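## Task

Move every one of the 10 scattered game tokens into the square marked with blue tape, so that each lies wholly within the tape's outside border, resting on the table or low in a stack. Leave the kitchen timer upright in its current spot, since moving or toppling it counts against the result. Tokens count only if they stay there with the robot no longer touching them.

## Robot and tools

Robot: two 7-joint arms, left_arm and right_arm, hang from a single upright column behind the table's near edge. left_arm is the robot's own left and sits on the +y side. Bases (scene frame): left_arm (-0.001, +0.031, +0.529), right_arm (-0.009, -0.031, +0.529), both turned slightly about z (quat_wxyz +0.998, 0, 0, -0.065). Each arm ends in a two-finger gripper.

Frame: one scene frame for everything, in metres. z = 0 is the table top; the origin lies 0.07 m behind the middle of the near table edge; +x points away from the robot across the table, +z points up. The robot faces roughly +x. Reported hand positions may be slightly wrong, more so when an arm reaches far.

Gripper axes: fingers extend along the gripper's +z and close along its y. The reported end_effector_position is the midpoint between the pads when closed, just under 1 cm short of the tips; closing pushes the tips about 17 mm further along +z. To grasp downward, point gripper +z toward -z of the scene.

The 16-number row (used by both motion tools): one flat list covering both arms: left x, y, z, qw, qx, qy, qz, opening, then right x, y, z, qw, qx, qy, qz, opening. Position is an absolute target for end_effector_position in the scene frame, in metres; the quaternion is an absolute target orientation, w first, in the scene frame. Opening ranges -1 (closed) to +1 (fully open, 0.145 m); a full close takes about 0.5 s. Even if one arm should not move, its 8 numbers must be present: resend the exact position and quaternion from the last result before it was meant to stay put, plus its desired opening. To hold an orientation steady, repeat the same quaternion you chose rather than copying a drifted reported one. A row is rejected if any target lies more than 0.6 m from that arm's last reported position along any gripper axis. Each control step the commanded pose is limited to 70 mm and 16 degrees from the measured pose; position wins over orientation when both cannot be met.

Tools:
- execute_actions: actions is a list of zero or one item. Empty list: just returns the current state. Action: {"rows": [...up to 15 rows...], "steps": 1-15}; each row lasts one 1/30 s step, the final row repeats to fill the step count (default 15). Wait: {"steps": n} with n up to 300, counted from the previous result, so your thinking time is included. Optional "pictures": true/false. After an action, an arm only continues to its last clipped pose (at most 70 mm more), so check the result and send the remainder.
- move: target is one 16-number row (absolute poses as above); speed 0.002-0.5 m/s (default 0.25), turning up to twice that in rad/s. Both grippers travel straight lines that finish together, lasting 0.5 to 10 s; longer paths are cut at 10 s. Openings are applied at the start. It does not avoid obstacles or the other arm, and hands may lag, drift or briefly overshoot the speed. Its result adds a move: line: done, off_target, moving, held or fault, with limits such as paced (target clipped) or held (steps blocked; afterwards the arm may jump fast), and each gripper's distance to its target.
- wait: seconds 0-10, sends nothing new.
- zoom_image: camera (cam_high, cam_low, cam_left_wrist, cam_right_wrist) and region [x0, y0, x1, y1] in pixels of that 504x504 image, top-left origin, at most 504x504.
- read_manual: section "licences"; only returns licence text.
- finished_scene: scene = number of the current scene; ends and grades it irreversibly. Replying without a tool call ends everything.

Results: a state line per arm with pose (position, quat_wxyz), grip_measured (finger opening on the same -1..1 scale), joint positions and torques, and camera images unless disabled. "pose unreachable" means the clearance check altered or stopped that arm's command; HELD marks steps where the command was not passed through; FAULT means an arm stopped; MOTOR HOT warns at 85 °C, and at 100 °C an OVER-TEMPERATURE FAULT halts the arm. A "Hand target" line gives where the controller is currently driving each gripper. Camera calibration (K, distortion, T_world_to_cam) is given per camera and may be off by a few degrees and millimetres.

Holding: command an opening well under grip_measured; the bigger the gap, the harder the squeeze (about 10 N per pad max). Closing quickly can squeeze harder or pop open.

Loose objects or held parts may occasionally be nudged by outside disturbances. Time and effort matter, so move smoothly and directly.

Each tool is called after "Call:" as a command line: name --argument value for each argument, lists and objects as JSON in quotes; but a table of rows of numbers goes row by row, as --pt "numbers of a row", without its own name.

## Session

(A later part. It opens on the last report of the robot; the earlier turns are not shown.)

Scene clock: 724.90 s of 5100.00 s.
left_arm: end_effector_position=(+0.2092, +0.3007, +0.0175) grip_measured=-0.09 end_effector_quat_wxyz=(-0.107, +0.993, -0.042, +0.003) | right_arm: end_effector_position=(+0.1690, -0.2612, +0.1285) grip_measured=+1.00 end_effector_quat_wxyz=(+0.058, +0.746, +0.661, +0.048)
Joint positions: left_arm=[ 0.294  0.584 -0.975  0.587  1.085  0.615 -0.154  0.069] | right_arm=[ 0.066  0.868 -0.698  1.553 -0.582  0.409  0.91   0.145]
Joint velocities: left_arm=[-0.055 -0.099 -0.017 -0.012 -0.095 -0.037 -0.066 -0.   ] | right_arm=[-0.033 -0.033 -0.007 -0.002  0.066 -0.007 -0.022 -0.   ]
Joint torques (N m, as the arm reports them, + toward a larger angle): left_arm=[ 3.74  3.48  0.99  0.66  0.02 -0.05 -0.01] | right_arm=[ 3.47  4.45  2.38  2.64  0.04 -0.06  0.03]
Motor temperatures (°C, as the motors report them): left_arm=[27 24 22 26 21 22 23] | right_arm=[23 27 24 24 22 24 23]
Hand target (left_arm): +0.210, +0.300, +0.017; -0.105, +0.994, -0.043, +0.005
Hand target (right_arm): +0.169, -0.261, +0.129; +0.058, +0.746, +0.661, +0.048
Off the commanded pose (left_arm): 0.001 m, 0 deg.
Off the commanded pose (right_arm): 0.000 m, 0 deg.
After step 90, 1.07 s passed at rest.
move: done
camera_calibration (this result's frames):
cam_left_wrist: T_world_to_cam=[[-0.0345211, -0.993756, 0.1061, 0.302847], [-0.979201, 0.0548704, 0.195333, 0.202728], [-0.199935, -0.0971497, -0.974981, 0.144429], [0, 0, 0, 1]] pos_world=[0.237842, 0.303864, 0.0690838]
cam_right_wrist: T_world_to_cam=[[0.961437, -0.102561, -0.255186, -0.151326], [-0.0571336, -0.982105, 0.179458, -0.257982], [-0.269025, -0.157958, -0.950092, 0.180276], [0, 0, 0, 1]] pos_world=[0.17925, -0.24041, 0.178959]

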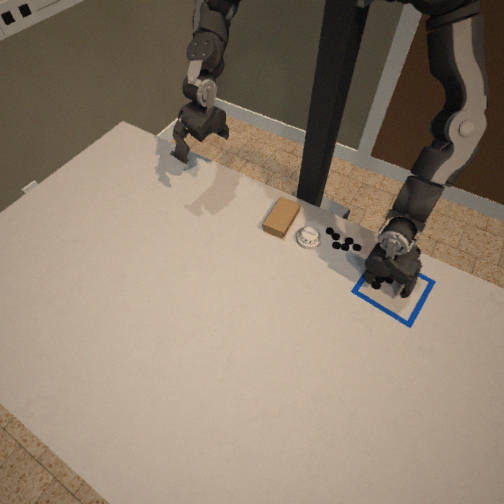

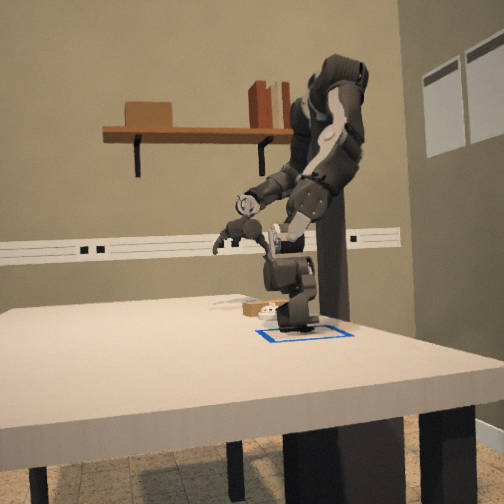

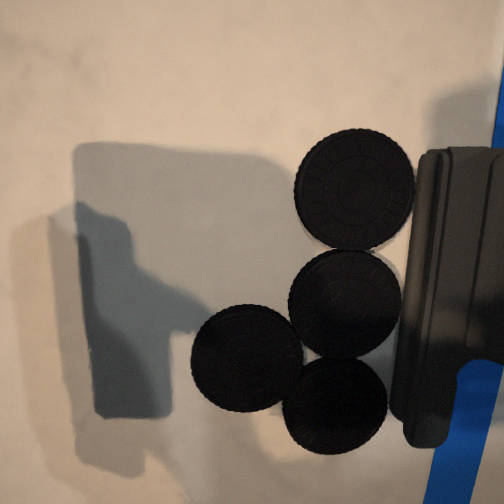

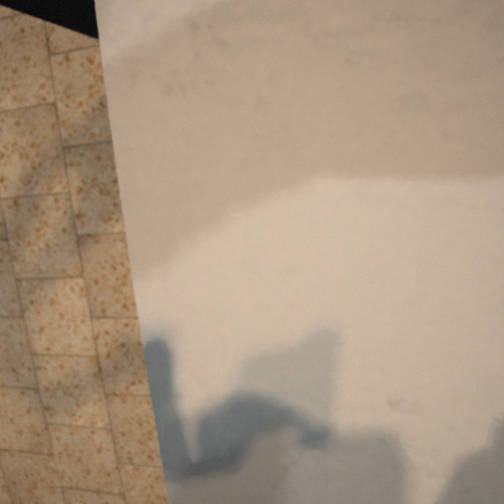

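Call:
move --target '[0.2110,0.3195,0.0176,-0.1044,0.9936,-0.0434,0.0046,-0.09,0.169,-0.2612,0.1285,0.058,0.746,0.661,0.048,1]' --speed 0.04

Scene clock: 730.37 s of 5100.00 s.
left_arm: end_effector_position=(+0.2106, +0.3217, +0.0180) grip_measured=-0.09 end_effector_quat_wxyz=(-0.108, +0.993, -0.041, +0.004) | right_arm: end_effector_position=(+0.1690, -0.2612, +0.1285) grip_measured=+1.00 end_effector_quat_wxyz=(+0.058, +0.746, +0.661, +0.048)
Joint positions: left_arm=[ 0.33   0.587 -1.014  0.475  1.053  0.579 -0.044  0.069] | right_arm=[ 0.066  0.868 -0.698  1.553 -0.582  0.409  0.91   0.145]
Joint velocities: left_arm=[ 0.011  0.011  0.007 -0.017 -0.11  -0.037  0.022 -0.   ] | right_arm=[-0.011  0.055 -0.022  0.007  0.007 -0.037  0.051 -0.   ]
Joint torques (N m, as the arm reports them, + toward a larger angle): left_arm=[ 3.81  3.68  0.77  0.38  0.05 -0.06  0.03] | right_arm=[ 3.41  4.46  2.36  2.63  0.04 -0.04  0.03]
Motor temperatures (°C, as the motors report them): left_arm=[27 24 22 26 21 22 23] | right_arm=[23 27 24 24 22 24 23]
Hand target (left_arm): +0.211, +0.320, +0.018; -0.105, +0.994, -0.043, +0.005
Hand target (right_arm): +0.169, -0.261, +0.129; +0.058, +0.746, +0.661, +0.048
Off the commanded pose (left_arm): 0.002 m, 0 deg.
Off the commanded pose (right_arm): 0.000 m, 0 deg.
After step 90, 1.77 s passed at rest.
move: done
camera_calibration (this result's frames):
cam_left_wrist: T_world_to_cam=[[-0.0339484, -0.993923, 0.104713, 0.32359], [-0.979347, 0.0539787, 0.19485, 0.203252], [-0.199318, -0.0959354, -0.975227, 0.146697], [0, 0, 0, 1]] pos_world=[0.239279, 0.324725, 0.0695756]
cam_right_wrist: T_world_to_cam=[[0.961437, -0.102561, -0.255186, -0.151326], [-0.0571336, -0.982105, 0.179458, -0.257982], [-0.269025, -0.157958, -0.950092, 0.180276], [0, 0, 0, 1]] pos_world=[0.17925, -0.24041, 0.178959]

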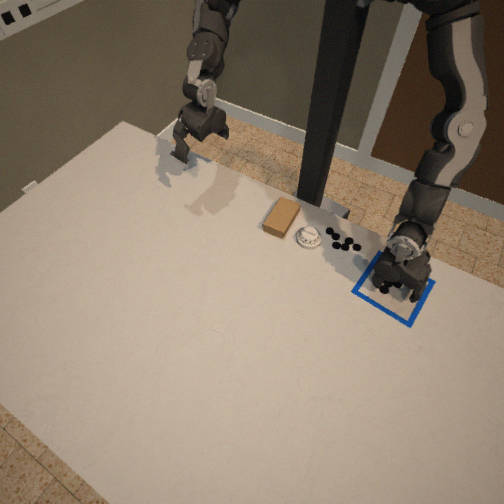

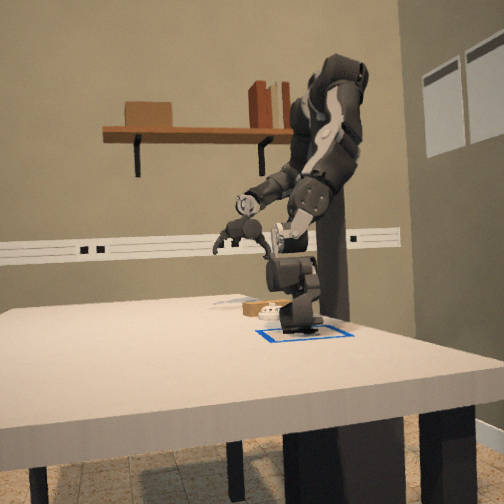

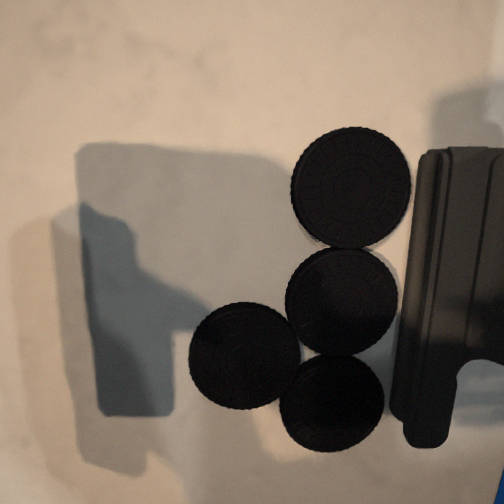

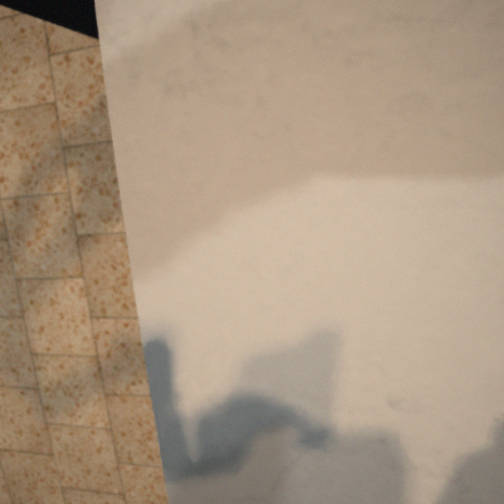

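Call:
move --target '[0.1406,0.1348,0.046,-0.1029,0.9794,-0.1727,0.0182,-0.09,0.169,-0.2612,0.1285,0.058,0.746,0.661,0.048,1]' --speed 0.12

Scene clock: 805.37 s of 5100.00 s.
left_arm: end_effector_position=(+0.1369, +0.1335, +0.0470) grip_measured=-0.09 end_effector_quat_wxyz=(-0.097, +0.980, -0.173, +0.014) | right_arm: end_effector_position=(+0.1690, -0.2612, +0.1285) grip_measured=+1.00 end_effector_quat_wxyz=(+0.058, +0.746, +0.661, +0.048)
Joint positions: left_arm=[-0.032  0.432 -0.905  1.316  1.14   0.772 -0.867  0.069] | right_arm=[ 0.066  0.868 -0.698  1.553 -0.582  0.409  0.91   0.145]
Joint velocities: left_arm=[-0.055 -0.033  0.002  0.002 -0.022 -0.007  0.051  0.   ] | right_arm=[ 0.055 -0.011 -0.002  0.022 -0.022 -0.007 -0.081 -0.   ]
Joint torques (N m, as the arm reports them, + toward a larger angle): left_arm=[ 1.43  0.64  0.98  3.01  0.02  0.11 -0.37] | right_arm=[ 3.41  4.4   2.37  2.64  0.04 -0.05  0.03]
Motor temperatures (°C, as the motors report them): left_arm=[27 25 22 25 21 22 23] | right_arm=[23 27 24 24 22 24 23]
Hand target (left_arm): +0.137, +0.134, +0.047; -0.100, +0.979, -0.175, +0.013
Hand target (right_arm): +0.169, -0.261, +0.129; +0.058, +0.746, +0.661, +0.048
Off the commanded pose (left_arm): 0.004 m, 1 deg.
Off the commanded pose (right_arm): 0.000 m, 0 deg.
After step 90, 69.93 s passed at rest.
move: off_target (left_arm)
camera_calibration (this result's frames):
cam_left_wrist: T_world_to_cam=[[-0.292964, -0.948084, 0.123731, 0.159497], [-0.928435, 0.313005, 0.20009, 0.0937521], [-0.228431, -0.0562569, -0.971933, 0.140784], [0, 0, 0, 1]] pos_world=[0.165929, 0.129791, 0.0983388]
cam_right_wrist: T_world_to_cam=[[0.961437, -0.102561, -0.255186, -0.151326], [-0.0571336, -0.982105, 0.179458, -0.257982], [-0.269025, -0.157958, -0.950092, 0.180276], [0, 0, 0, 1]] pos_world=[0.17925, -0.24041, 0.178959]

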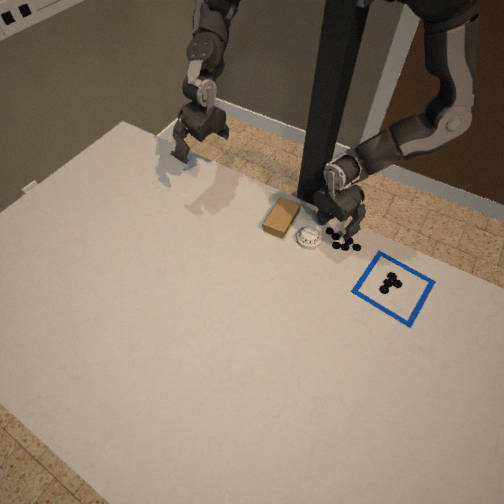

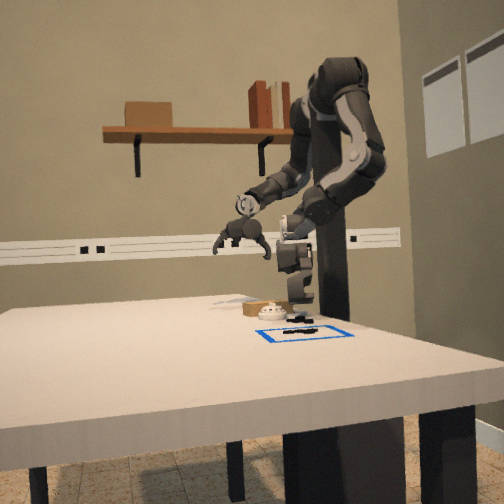

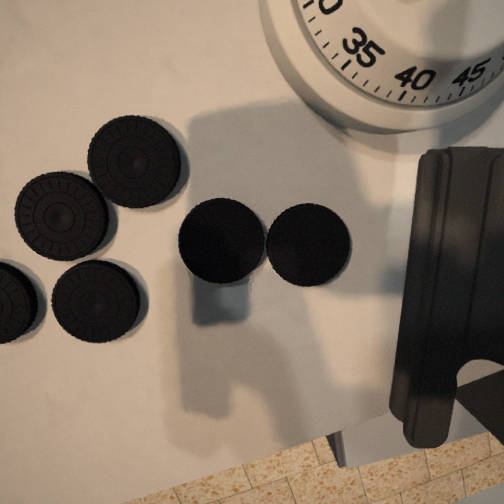

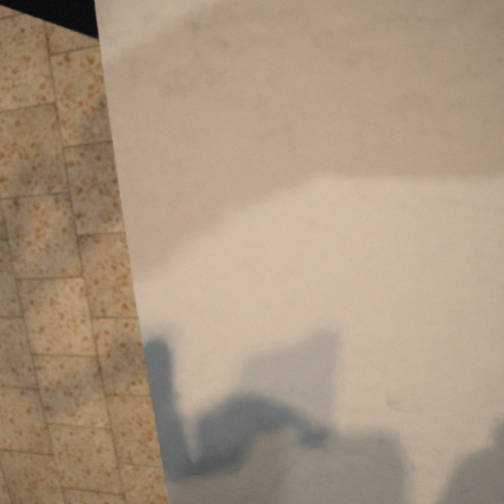

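Call:
move --target '[0.1348,0.1298,0.026,-0.1029,0.9794,-0.1727,0.0182,-0.09,0.169,-0.2612,0.1285,0.058,0.746,0.661,0.048,1]' --speed 0.04

Scene clock: 849.00 s of 5100.00 s.
left_arm: end_effector_position=(+0.1351, +0.1307, +0.0263) grip_measured=-0.09 end_effector_quat_wxyz=(-0.105, +0.979, -0.172, +0.018) | right_arm: end_effector_position=(+0.1690, -0.2612, +0.1285) grip_measured=+1.00 end_effector_quat_wxyz=(+0.058, +0.746, +0.661, +0.048)
Joint positions: left_arm=[ 0.006  0.371 -0.958  1.161  1.089  0.695 -0.803  0.069] | right_arm=[ 0.066  0.868 -0.698  1.553 -0.582  0.409  0.91   0.145]
Joint velocities: left_arm=[-0.033 -0.099  0.002  0.007 -0.022  0.007 -0.051 -0.   ] | right_arm=[ 0.055 -0.011 -0.007 -0.002  0.037  0.037  0.037  0.   ]
Joint torques (N m, as the arm reports them, + toward a larger angle): left_arm=[ 1.83  0.39  0.64  2.4   0.01 -0.06 -0.01] | right_arm=[ 3.43  4.38  2.35  2.65  0.03 -0.05  0.03]
Motor temperatures (°C, as the motors report them): left_arm=[26 24 22 26 21 22 23] | right_arm=[23 27 24 24 22 24 23]
Hand target (left_arm): +0.135, +0.130, +0.026; -0.104, +0.979, -0.172, +0.018
Hand target (right_arm): +0.169, -0.261, +0.129; +0.058, +0.746, +0.661, +0.048
Off the commanded pose (left_arm): 0.001 m, 0 deg.
Off the commanded pose (right_arm): 0.000 m, 0 deg.
After step 90, 39.87 s passed at rest.
move: done
camera_calibration (this result's frames):
cam_left_wrist: T_world_to_cam=[[-0.292987, -0.950155, 0.106602, 0.159617], [-0.93086, 0.308926, 0.195101, 0.0981012], [-0.218308, -0.0420691, -0.974973, 0.116953], [0, 0, 0, 1]] pos_world=[0.163616, 0.126275, 0.0778714]
cam_right_wrist: T_world_to_cam=[[0.961437, -0.102561, -0.255186, -0.151326], [-0.0571336, -0.982105, 0.179458, -0.257982], [-0.269025, -0.157958, -0.950092, 0.180276], [0, 0, 0, 1]] pos_world=[0.17925, -0.24041, 0.178959]

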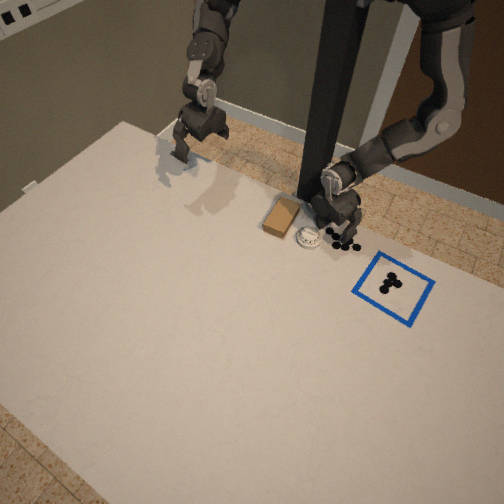

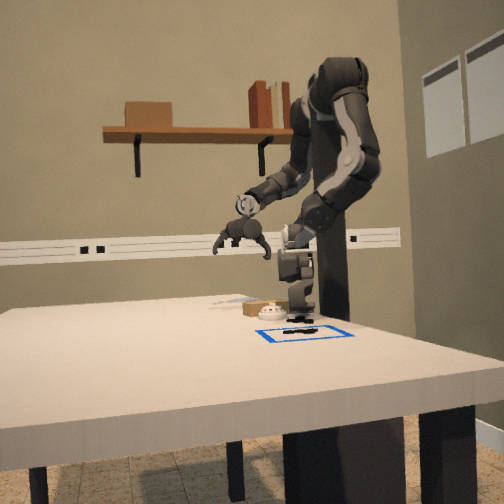

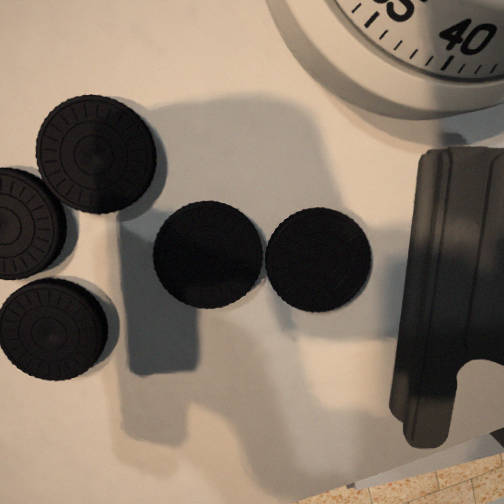

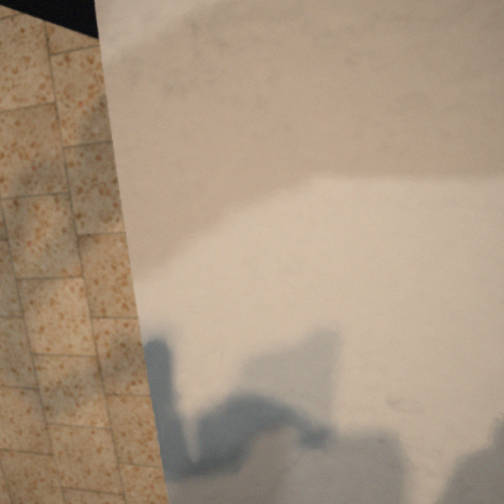

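Call:
move --target '[0.1348,0.1298,0.0195,-0.1029,0.9794,-0.1727,0.0182,-0.09,0.169,-0.2612,0.1285,0.058,0.746,0.661,0.048,1]' --speed 0.02

Scene clock: 853.63 s of 5100.00 s.
left_arm: end_effector_position=(+0.1350, +0.1309, +0.0200) grip_measured=-0.09 end_effector_quat_wxyz=(-0.105, +0.979, -0.172, +0.018) | right_arm: end_effector_position=(+0.1690, -0.2612, +0.1285) grip_measured=+1.00 end_effector_quat_wxyz=(+0.058, +0.746, +0.661, +0.048)
Joint positions: left_arm=[ 0.019  0.356 -0.971  1.111  1.075  0.674 -0.772  0.069] | right_arm=[ 0.066  0.868 -0.698  1.553 -0.582  0.409  0.91   0.145]
Joint velocities: left_arm=[-0.011 -0.121 -0.002  0.002 -0.007  0.022 -0.051 -0.   ] | right_arm=[-0.011  0.077 -0.017  0.017  0.037  0.007 -0.022 -0.   ]
Joint torques (N m, as the arm reports them, + toward a larger angle): left_arm=[ 1.91  0.23  0.56  2.24 -0.01 -0.05  0.02] | right_arm=[ 3.41  4.39  2.35  2.64  0.04 -0.05  0.03]
Motor temperatures (°C, as the motors report them): left_arm=[26 24 22 26 21 22 23] | right_arm=[23 27 24 24 22 24 23]
Hand target (left_arm): +0.135, +0.130, +0.020; -0.103, +0.979, -0.172, +0.018
Hand target (right_arm): +0.169, -0.261, +0.129; +0.058, +0.746, +0.661, +0.048
Off the commanded pose (left_arm): 0.001 m, 0 deg.
Off the commanded pose (right_arm): 0.000 m, 0 deg.
After step 90, 0.93 s passed at rest.
move: done
camera_calibration (this result's frames):
cam_left_wrist: T_world_to_cam=[[-0.292936, -0.950128, 0.106982, 0.160403], [-0.930888, 0.308952, 0.194923, 0.0991219], [-0.218255, -0.0424885, -0.974967, 0.110804], [0, 0, 0, 1]] pos_world=[0.163443, 0.126487, 0.0715487]
cam_right_wrist: T_world_to_cam=[[0.961437, -0.102561, -0.255186, -0.151326], [-0.0571336, -0.982105, 0.179458, -0.257982], [-0.269025, -0.157958, -0.950092, 0.180276], [0, 0, 0, 1]] pos_world=[0.17925, -0.24041, 0.178959]

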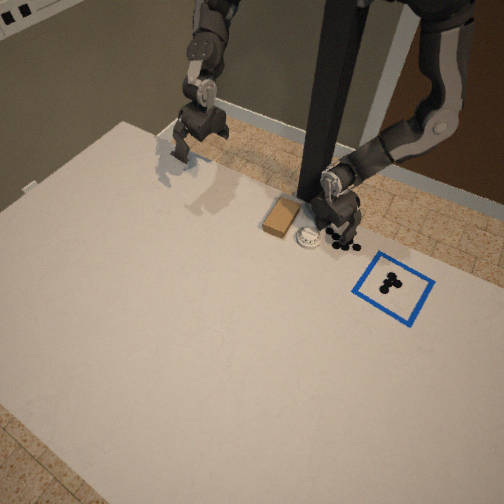

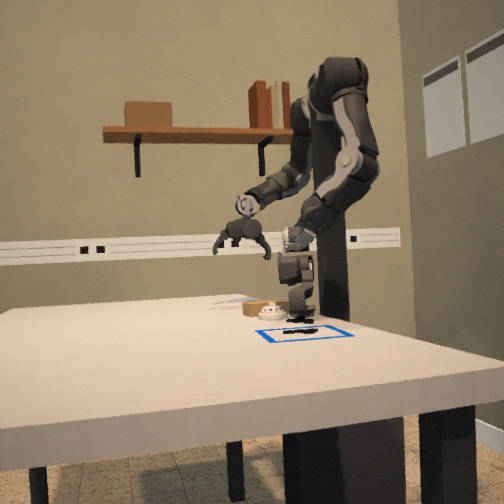

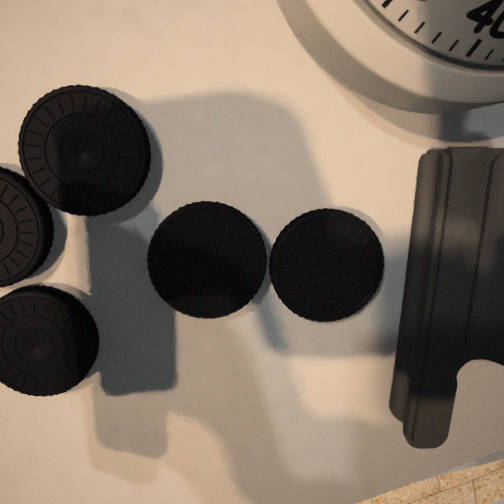

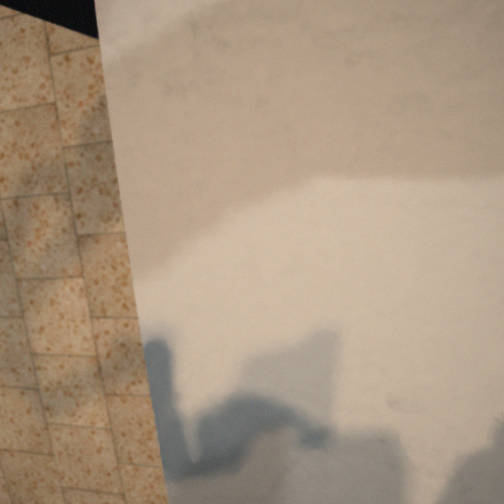

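Call:
move --target '[0.1352,0.1312,0.0175,-0.1029,0.9794,-0.1727,0.0182,-0.09,0.169,-0.2612,0.1285,0.058,0.746,0.661,0.048,1]' --speed 0.01

Scene clock: 856.67 s of 5100.00 s.
left_arm: end_effector_position=(+0.1351, +0.1323, +0.0180) grip_measured=-0.09 end_effector_quat_wxyz=(-0.105, +0.979, -0.172, +0.017) | right_arm: end_effector_position=(+0.1690, -0.2612, +0.1285) grip_measured=+1.00 end_effector_quat_wxyz=(+0.058, +0.746, +0.661, +0.048)
Joint positions: left_arm=[ 0.023  0.354 -0.974  1.096  1.069  0.668 -0.758  0.069] | right_arm=[ 0.066  0.868 -0.698  1.553 -0.582  0.409  0.91   0.145]
Joint velocities: left_arm=[ 0.033 -0.055 -0.002  0.002  0.022 -0.007  0.022 -0.   ] | right_arm=[ 0.077 -0.077  0.017 -0.012 -0.007 -0.022 -0.037 -0.   ]
Joint torques (N m, as the arm reports them, + toward a larger angle): left_arm=[ 1.91  0.24  0.56  2.16  0.   -0.05  0.03] | right_arm=[ 3.44  4.43  2.36  2.64  0.05 -0.05  0.03]
Motor temperatures (°C, as the motors report them): left_arm=[26 24 22 26 21 22 23] | right_arm=[23 27 24 24 22 24 23]
Hand target (left_arm): +0.135, +0.131, +0.018; -0.103, +0.979, -0.173, +0.018
Hand target (right_arm): +0.169, -0.261, +0.129; +0.058, +0.746, +0.661, +0.048
Off the commanded pose (left_arm): 0.001 m, 0 deg.
Off the commanded pose (right_arm): 0.000 m, 0 deg.
move: done
camera_calibration (this result's frames):
cam_left_wrist: T_world_to_cam=[[-0.293278, -0.949956, 0.107572, 0.16195], [-0.930674, 0.309428, 0.195194, 0.0991243], [-0.218712, -0.0428687, -0.974847, 0.109073], [0, 0, 0, 1]] pos_world=[0.163604, 0.127849, 0.0695598]
cam_right_wrist: T_world_to_cam=[[0.961437, -0.102561, -0.255186, -0.151326], [-0.0571336, -0.982105, 0.179458, -0.257982], [-0.269025, -0.157958, -0.950092, 0.180276], [0, 0, 0, 1]] pos_world=[0.17925, -0.24041, 0.178959]

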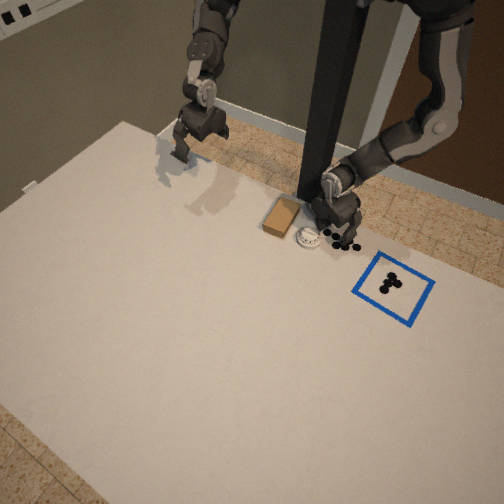

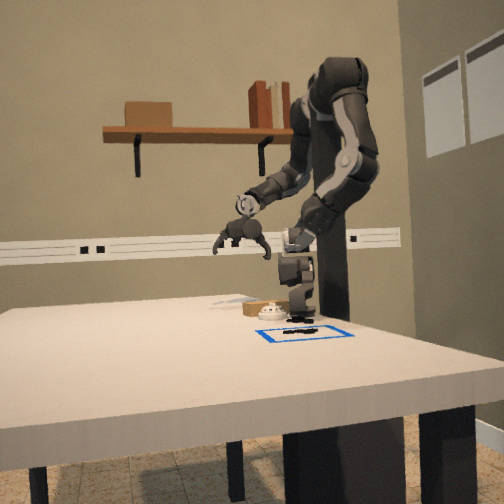

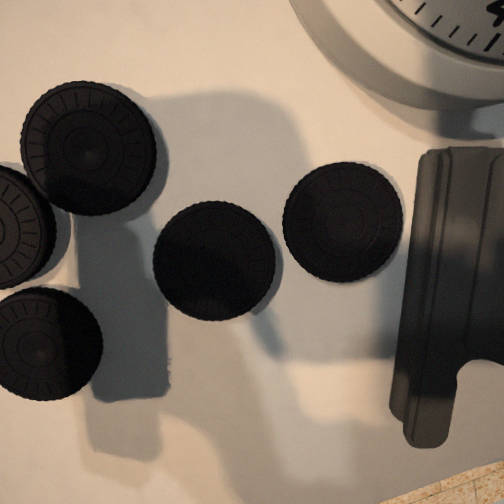

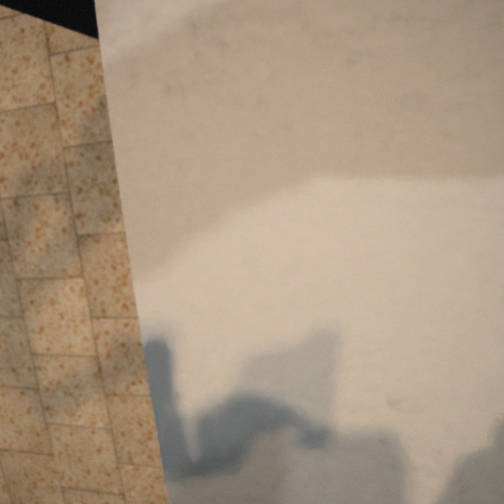

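Call:
move --target '[0.1424,0.1520,0.0168,-0.1029,0.9794,-0.1727,0.0182,-0.09,0.169,-0.2612,0.1285,0.058,0.746,0.661,0.048,1]' --speed 0.035

Scene clock: 885.03 s of 5100.00 s.
left_arm: end_effector_position=(+0.1426, +0.1528, +0.0172) grip_measured=-0.09 end_effector_quat_wxyz=(-0.105, +0.979, -0.172, +0.018) | right_arm: end_effector_position=(+0.1690, -0.2612, +0.1285) grip_measured=+1.00 end_effector_quat_wxyz=(+0.058, +0.746, +0.661, +0.048)
Joint positions: left_arm=[ 0.037  0.412 -0.975  1.09   1.065  0.667 -0.692  0.069] | right_arm=[ 0.066  0.868 -0.698  1.553 -0.582  0.409  0.91   0.145]
Joint velocities: left_arm=[-0.055 -0.033 -0.007  0.037  0.007  0.007  0.007  0.   ] | right_arm=[ 0.055 -0.055  0.007 -0.017  0.037  0.007 -0.066  0.   ]
Joint torques (N m, as the arm reports them, + toward a larger angle): left_arm=[ 1.92  0.79  0.73  2.16  0.   -0.05  0.02] | right_arm=[ 3.43  4.47  2.4   2.64  0.04 -0.06  0.03]
Motor temperatures (°C, as the motors report them): left_arm=[26 24 22 26 21 22 23] | right_arm=[23 27 24 24 22 24 23]
Hand target (left_arm): +0.142, +0.152, +0.017; -0.103, +0.979, -0.173, +0.018
Hand target (right_arm): +0.169, -0.261, +0.129; +0.058, +0.746, +0.661, +0.048
Off the commanded pose (left_arm): 0.001 m, 0 deg.
Off the commanded pose (right_arm): 0.000 m, 0 deg.
After step 130, 23.20 s passed at rest.
move: done
camera_calibration (this result's frames):
cam_left_wrist: T_world_to_cam=[[-0.292884, -0.950132, 0.107094, 0.183757], [-0.93087, 0.308931, 0.195047, 0.0999638], [-0.218404, -0.0425644, -0.97493, 0.110711], [0, 0, 0, 1]] pos_world=[0.171053, 0.148424, 0.0687586]
cam_right_wrist: T_world_to_cam=[[0.961437, -0.102561, -0.255186, -0.151326], [-0.0571336, -0.982105, 0.179458, -0.257982], [-0.269025, -0.157958, -0.950092, 0.180276], [0, 0, 0, 1]] pos_world=[0.17925, -0.24041, 0.178959]

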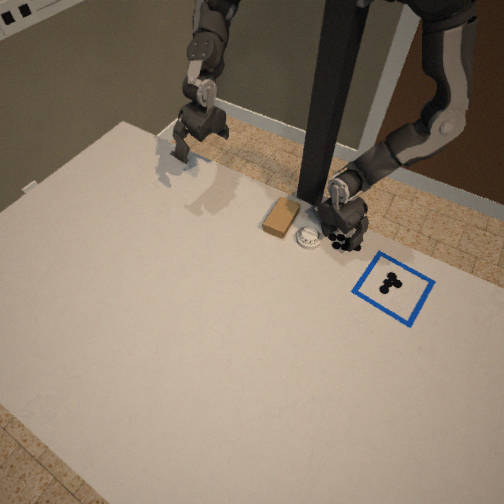

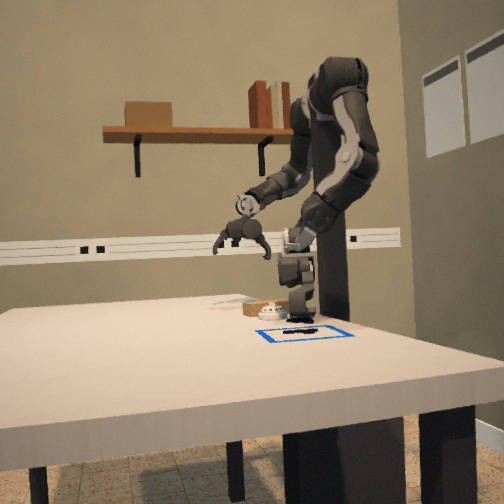

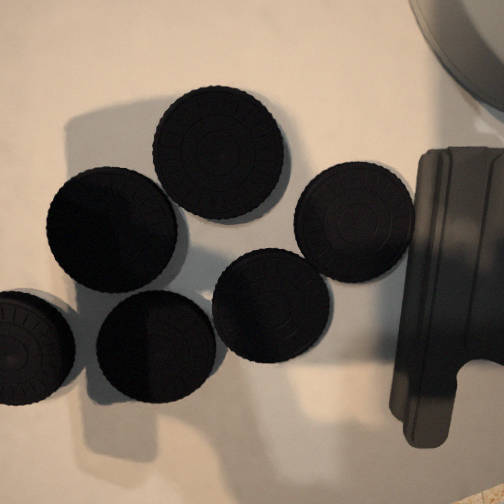

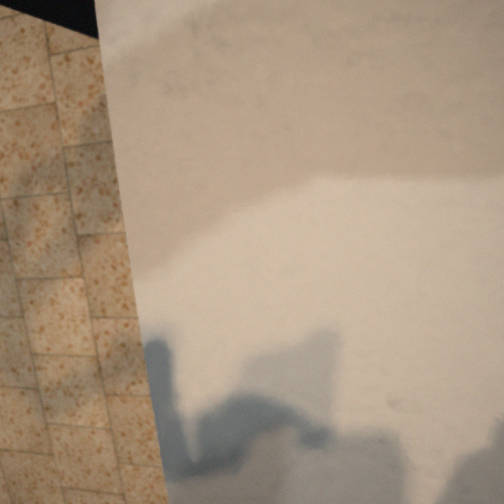

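Call:
move --target '[0.1473,0.1741,0.0168,-0.1036,0.9860,-0.1298,0.0136,-0.09,0.169,-0.2612,0.1285,0.058,0.746,0.661,0.048,1]' --speed 0.035

Scene clock: 935.30 s of 5100.00 s.
left_arm: end_effector_position=(+0.1485, +0.1735, +0.0173) grip_measured=-0.09 end_effector_quat_wxyz=(-0.105, +0.986, -0.132, +0.015) | right_arm: end_effector_position=(+0.1690, -0.2612, +0.1285) grip_measured=+1.00 end_effector_quat_wxyz=(+0.058, +0.746, +0.661, +0.048)
Joint positions: left_arm=[ 0.036  0.454 -0.932  1.079  1.107  0.647 -0.667  0.069] | right_arm=[ 0.066  0.868 -0.698  1.553 -0.582  0.409  0.91   0.145]
Joint velocities: left_arm=[ 0.011  0.099  0.007  0.002 -0.037  0.051 -0.022 -0.   ] | right_arm=[-0.055  0.011  0.002 -0.002 -0.037  0.095  0.007  0.   ]
Joint torques (N m, as the arm reports them, + toward a larger angle): left_arm=[ 1.39  1.61  1.52  1.95  0.09 -0.06  0.01] | right_arm=[ 3.41  4.43  2.37  2.62  0.05 -0.05  0.03]
Motor temperatures (°C, as the motors report them): left_arm=[26 24 22 26 21 22 23] | right_arm=[23 27 24 24 22 24 23]
Hand target (left_arm): +0.148, +0.174, +0.017; -0.103, +0.986, -0.130, +0.014
Hand target (right_arm): +0.169, -0.261, +0.129; +0.058, +0.746, +0.661, +0.048
Off the commanded pose (left_arm): 0.001 m, 0 deg.
Off the commanded pose (right_arm): 0.000 m, 0 deg.
After step 90, 45.80 s passed at rest.
move: done
camera_calibration (this result's frames):
cam_left_wrist: T_world_to_cam=[[-0.215037, -0.97062, 0.107959, 0.197062], [-0.953605, 0.232536, 0.191217, 0.115766], [-0.210704, -0.0618317, -0.975593, 0.115241], [0, 0, 0, 1]] pos_world=[0.177052, 0.171478, 0.0690167]
cam_right_wrist: T_world_to_cam=[[0.961437, -0.102561, -0.255186, -0.151326], [-0.0571336, -0.982105, 0.179458, -0.257982], [-0.269025, -0.157958, -0.950092, 0.180276], [0, 0, 0, 1]] pos_world=[0.17925, -0.24041, 0.178959]

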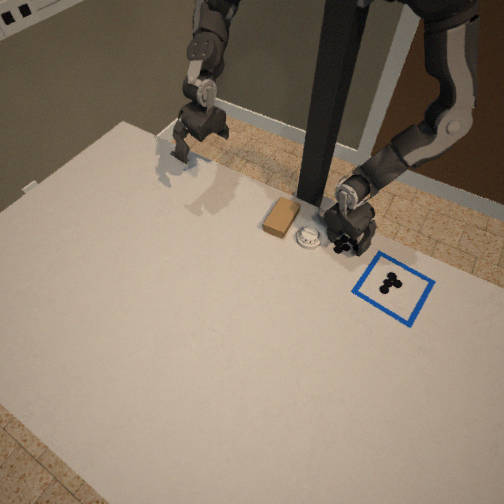

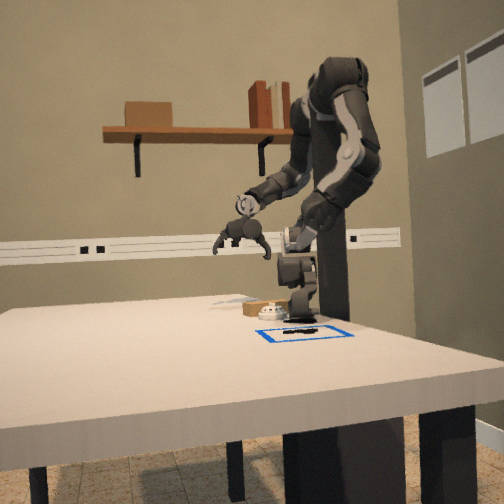

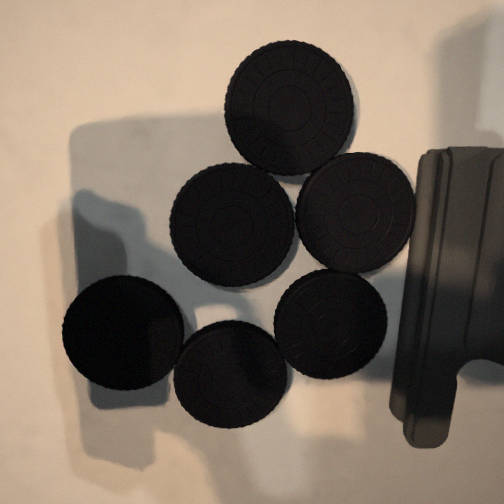

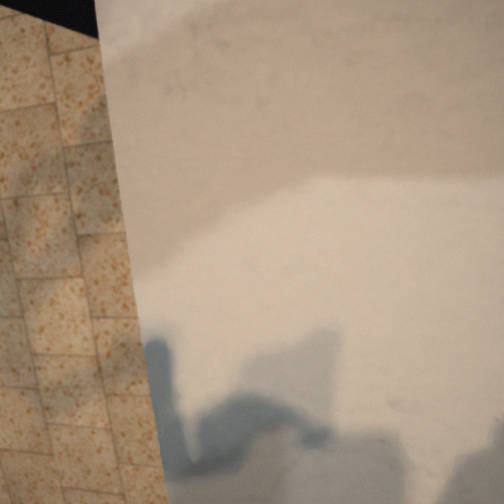

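Call:
move --target '[0.1505,0.1895,0.0168,-0.1036,0.9860,-0.1298,0.0136,-0.09,0.169,-0.2612,0.1285,0.058,0.746,0.661,0.048,1]' --speed 0.035

Scene clock: 957.70 s of 5100.00 s.
left_arm: end_effector_position=(+0.1502, +0.1905, +0.0170) grip_measured=-0.09 end_effector_quat_wxyz=(-0.106, +0.986, -0.129, +0.013) | right_arm: end_effector_position=(+0.1690, -0.2612, +0.1285) grip_measured=+1.00 end_effector_quat_wxyz=(+0.058, +0.746, +0.661, +0.048)
Joint positions: left_arm=[ 0.038  0.498 -0.932  1.07   1.106  0.643 -0.617  0.069] | right_arm=[ 0.066  0.868 -0.698  1.553 -0.582  0.409  0.91   0.145]
Joint velocities: left_arm=[-0.011 -0.011  0.002 -0.012 -0.037  0.095 -0.051 -0.   ] | right_arm=[-0.055 -0.033 -0.007 -0.027  0.022 -0.007 -0.022  0.   ]
Joint torques (N m, as the arm reports them, + toward a larger angle): left_arm=[ 2.13  1.67  1.09  1.94  0.   -0.05  0.01] | right_arm=[ 3.42  4.46  2.38  2.66  0.04 -0.06  0.03]
Motor temperatures (°C, as the motors report them): left_arm=[26 24 22 26 21 22 23] | right_arm=[23 27 24 24 22 24 23]
Hand target (left_arm): +0.151, +0.189, +0.017; -0.104, +0.986, -0.130, +0.014
Hand target (right_arm): +0.169, -0.261, +0.129; +0.058, +0.746, +0.661, +0.048
Off the commanded pose (left_arm): 0.001 m, 0 deg.
Off the commanded pose (right_arm): 0.000 m, 0 deg.
After step 90, 18.70 s passed at rest.
move: done
camera_calibration (this result's frames):
cam_left_wrist: T_world_to_cam=[[-0.209147, -0.972024, 0.106895, 0.213388], [-0.954027, 0.22682, 0.195921, 0.114542], [-0.214686, -0.0610041, -0.974776, 0.116771], [0, 0, 0, 1]] pos_world=[0.178975, 0.188561, 0.0685741]
cam_right_wrist: T_world_to_cam=[[0.961437, -0.102561, -0.255186, -0.151326], [-0.0571336, -0.982105, 0.179458, -0.257982], [-0.269025, -0.157958, -0.950092, 0.180276], [0, 0, 0, 1]] pos_world=[0.17925, -0.24041, 0.178959]

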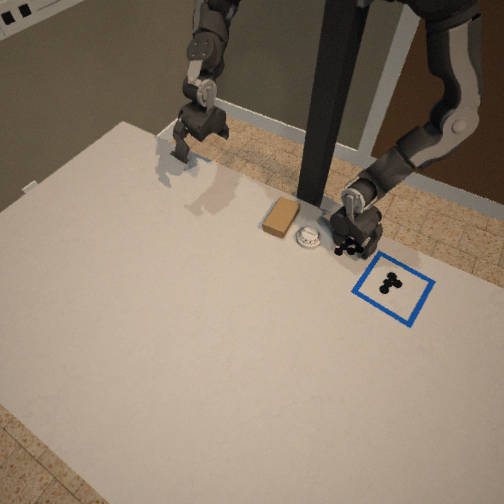

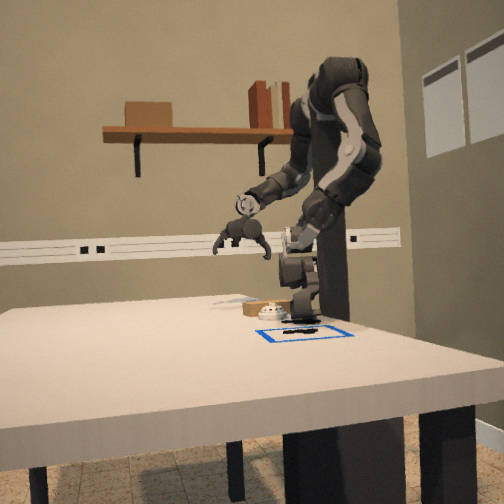

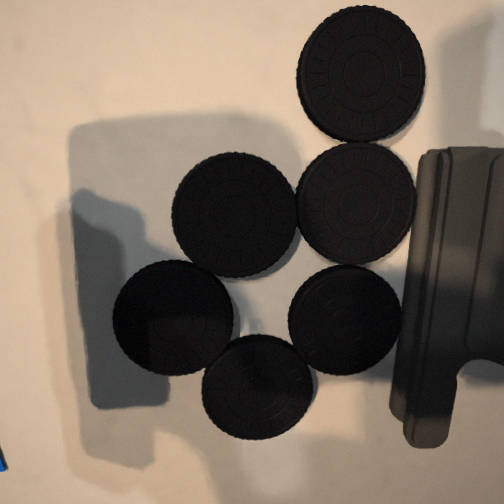

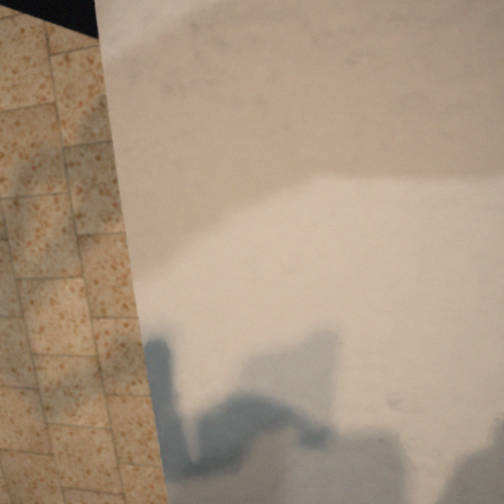

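Call:
move --target '[0.1578,0.2064,0.0168,-0.1029,0.9794,-0.1727,0.0182,-0.09,0.169,-0.2612,0.1285,0.058,0.746,0.661,0.048,1]' --speed 0.035

Scene clock: 966.97 s of 5100.00 s.
left_arm: end_effector_position=(+0.1572, +0.2065, +0.0170) grip_measured=-0.09 end_effector_quat_wxyz=(-0.105, +0.979, -0.172, +0.016) | right_arm: end_effector_position=(+0.1690, -0.2612, +0.1285) grip_measured=+1.00 end_effector_quat_wxyz=(+0.058, +0.746, +0.661, +0.048)
Joint positions: left_arm=[ 0.075  0.554 -0.997  1.051  1.052  0.641 -0.511  0.069] | right_arm=[ 0.066  0.868 -0.698  1.553 -0.582  0.409  0.91   0.145]
Joint velocities: left_arm=[-0.011 -0.077 -0.002  0.007 -0.007 -0.022  0.037  0.   ] | right_arm=[-0.011  0.033 -0.022 -0.022 -0.022 -0.037  0.022  0.   ]
Joint torques (N m, as the arm reports them, + toward a larger angle): left_arm=[ 2.16  2.41  1.05  1.59  0.02 -0.05  0.  ] | right_arm=[ 3.4   4.44  2.37  2.64  0.05 -0.05  0.03]
Motor temperatures (°C, as the motors report them): left_arm=[26 24 22 26 21 22 23] | right_arm=[23 27 24 24 22 24 23]
Hand target (left_arm): +0.157, +0.207, +0.017; -0.103, +0.979, -0.172, +0.017
Hand target (right_arm): +0.169, -0.261, +0.129; +0.058, +0.746, +0.661, +0.048
Off the commanded pose (left_arm): 0.001 m, 0 deg.
Off the commanded pose (right_arm): 0.000 m, 0 deg.
After step 90, 4.77 s passed at rest.
move: done
camera_calibration (this result's frames):
cam_left_wrist: T_world_to_cam=[[-0.292151, -0.950172, 0.108719, 0.23895], [-0.93057, 0.308654, 0.196908, 0.097005], [-0.220653, -0.0436441, -0.974375, 0.116571], [0, 0, 0, 1]] pos_world=[0.185801, 0.20219, 0.0685049]
cam_right_wrist: T_world_to_cam=[[0.961437, -0.102561, -0.255186, -0.151326], [-0.0571336, -0.982105, 0.179458, -0.257982], [-0.269025, -0.157958, -0.950092, 0.180276], [0, 0, 0, 1]] pos_world=[0.17925, -0.24041, 0.178959]

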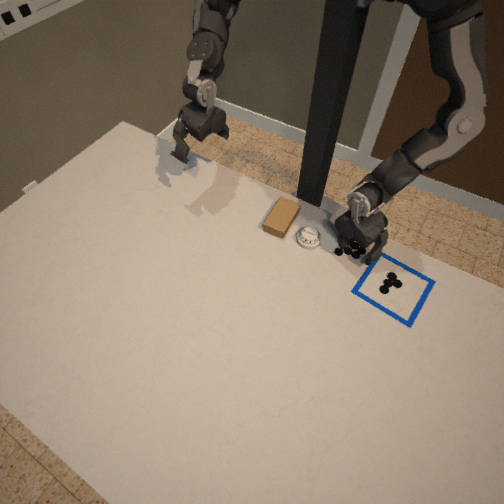

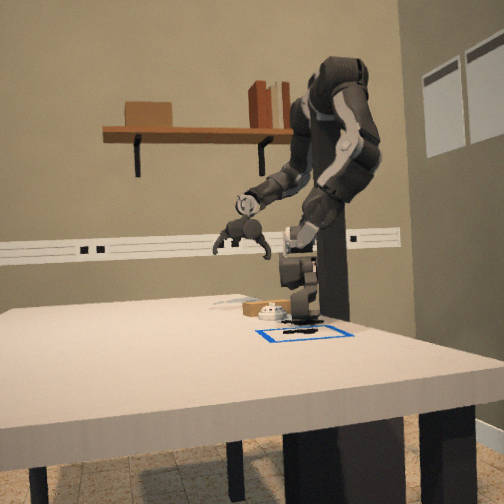

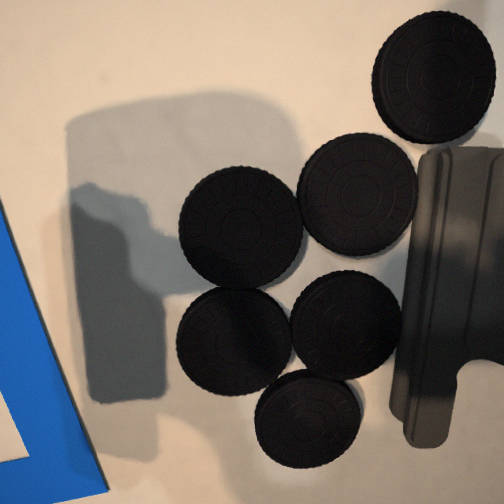

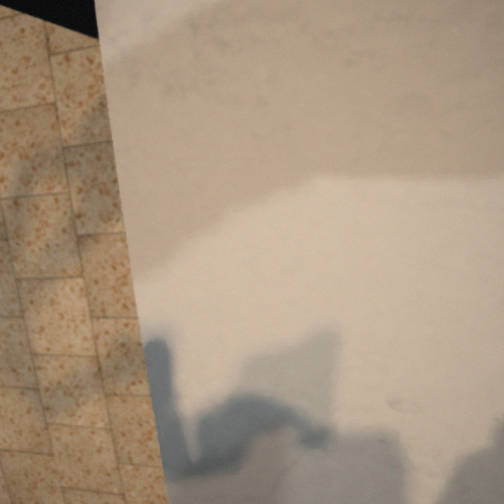

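Call:
move --target '[0.1586,0.2318,0.0168,-0.1036,0.9860,-0.1298,0.0136,-0.09,0.169,-0.2612,0.1285,0.058,0.746,0.661,0.048,1]' --speed 0.035

Scene clock: 1002.20 s of 5100.00 s.
left_arm: end_effector_position=(+0.1598, +0.2316, +0.0171) grip_measured=-0.09 end_effector_quat_wxyz=(-0.106, +0.986, -0.131, +0.015) | right_arm: end_effector_position=(+0.1690, -0.2612, +0.1285) grip_measured=+1.00 end_effector_quat_wxyz=(+0.058, +0.746, +0.661, +0.048)
Joint positions: left_arm=[ 0.073  0.599 -0.97   1.017  1.096  0.61  -0.47   0.069] | right_arm=[ 0.066  0.868 -0.698  1.553 -0.582  0.409  0.91   0.145]
Joint velocities: left_arm=[ 0.055  0.033  0.007 -0.012  0.051 -0.037 -0.081 -0.   ] | right_arm=[ 0.011  0.055 -0.007  0.002 -0.007  0.066  0.022  0.   ]
Joint torques (N m, as the arm reports them, + toward a larger angle): left_arm=[ 1.56  2.92  1.78  1.46  0.12 -0.05  0.01] | right_arm=[ 3.44  4.41  2.35  2.68  0.04 -0.05  0.02]
Motor temperatures (°C, as the motors report them): left_arm=[26 24 22 26 21 22 23] | right_arm=[23 27 24 24 22 24 23]
Hand target (left_arm): +0.159, +0.232, +0.017; -0.104, +0.986, -0.129, +0.015
Hand target (right_arm): +0.169, -0.261, +0.129; +0.058, +0.746, +0.661, +0.048
Off the commanded pose (left_arm): 0.001 m, 0 deg.
Off the commanded pose (right_arm): 0.000 m, 0 deg.
After step 90, 30.77 s passed at rest.
move: done
camera_calibration (this result's frames):
cam_left_wrist: T_world_to_cam=[[-0.213901, -0.971002, 0.10678, 0.255859], [-0.953785, 0.231214, 0.191925, 0.113413], [-0.211049, -0.0607919, -0.975583, 0.1208], [0, 0, 0, 1]] pos_world=[0.188395, 0.229561, 0.0687627]
cam_right_wrist: T_world_to_cam=[[0.961437, -0.102561, -0.255186, -0.151326], [-0.0571336, -0.982105, 0.179458, -0.257982], [-0.269025, -0.157958, -0.950092, 0.180276], [0, 0, 0, 1]] pos_world=[0.17925, -0.24041, 0.178959]

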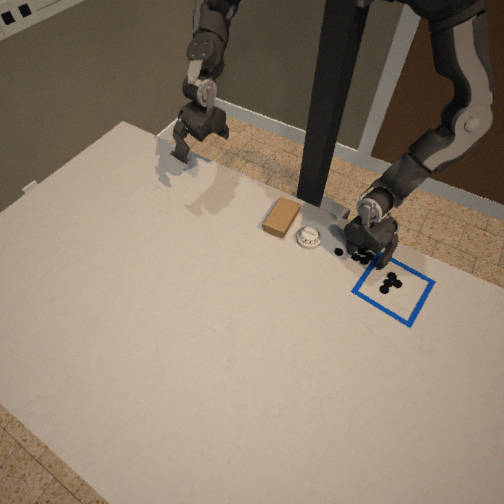

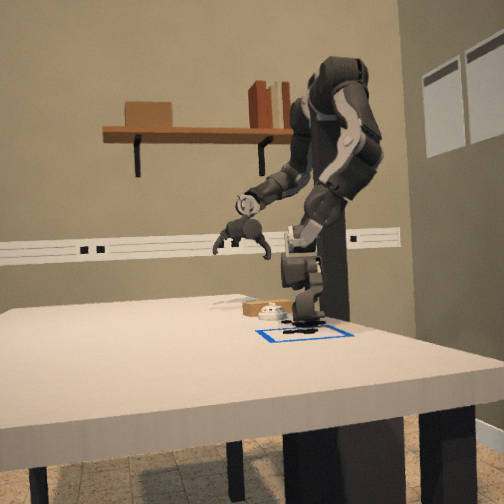

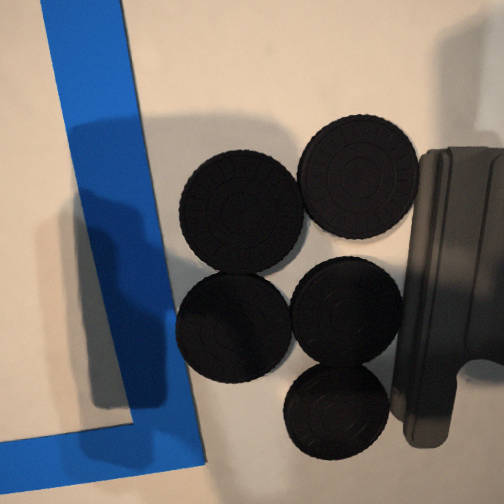

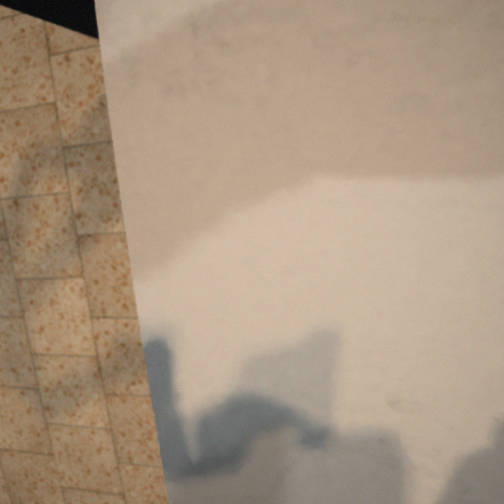

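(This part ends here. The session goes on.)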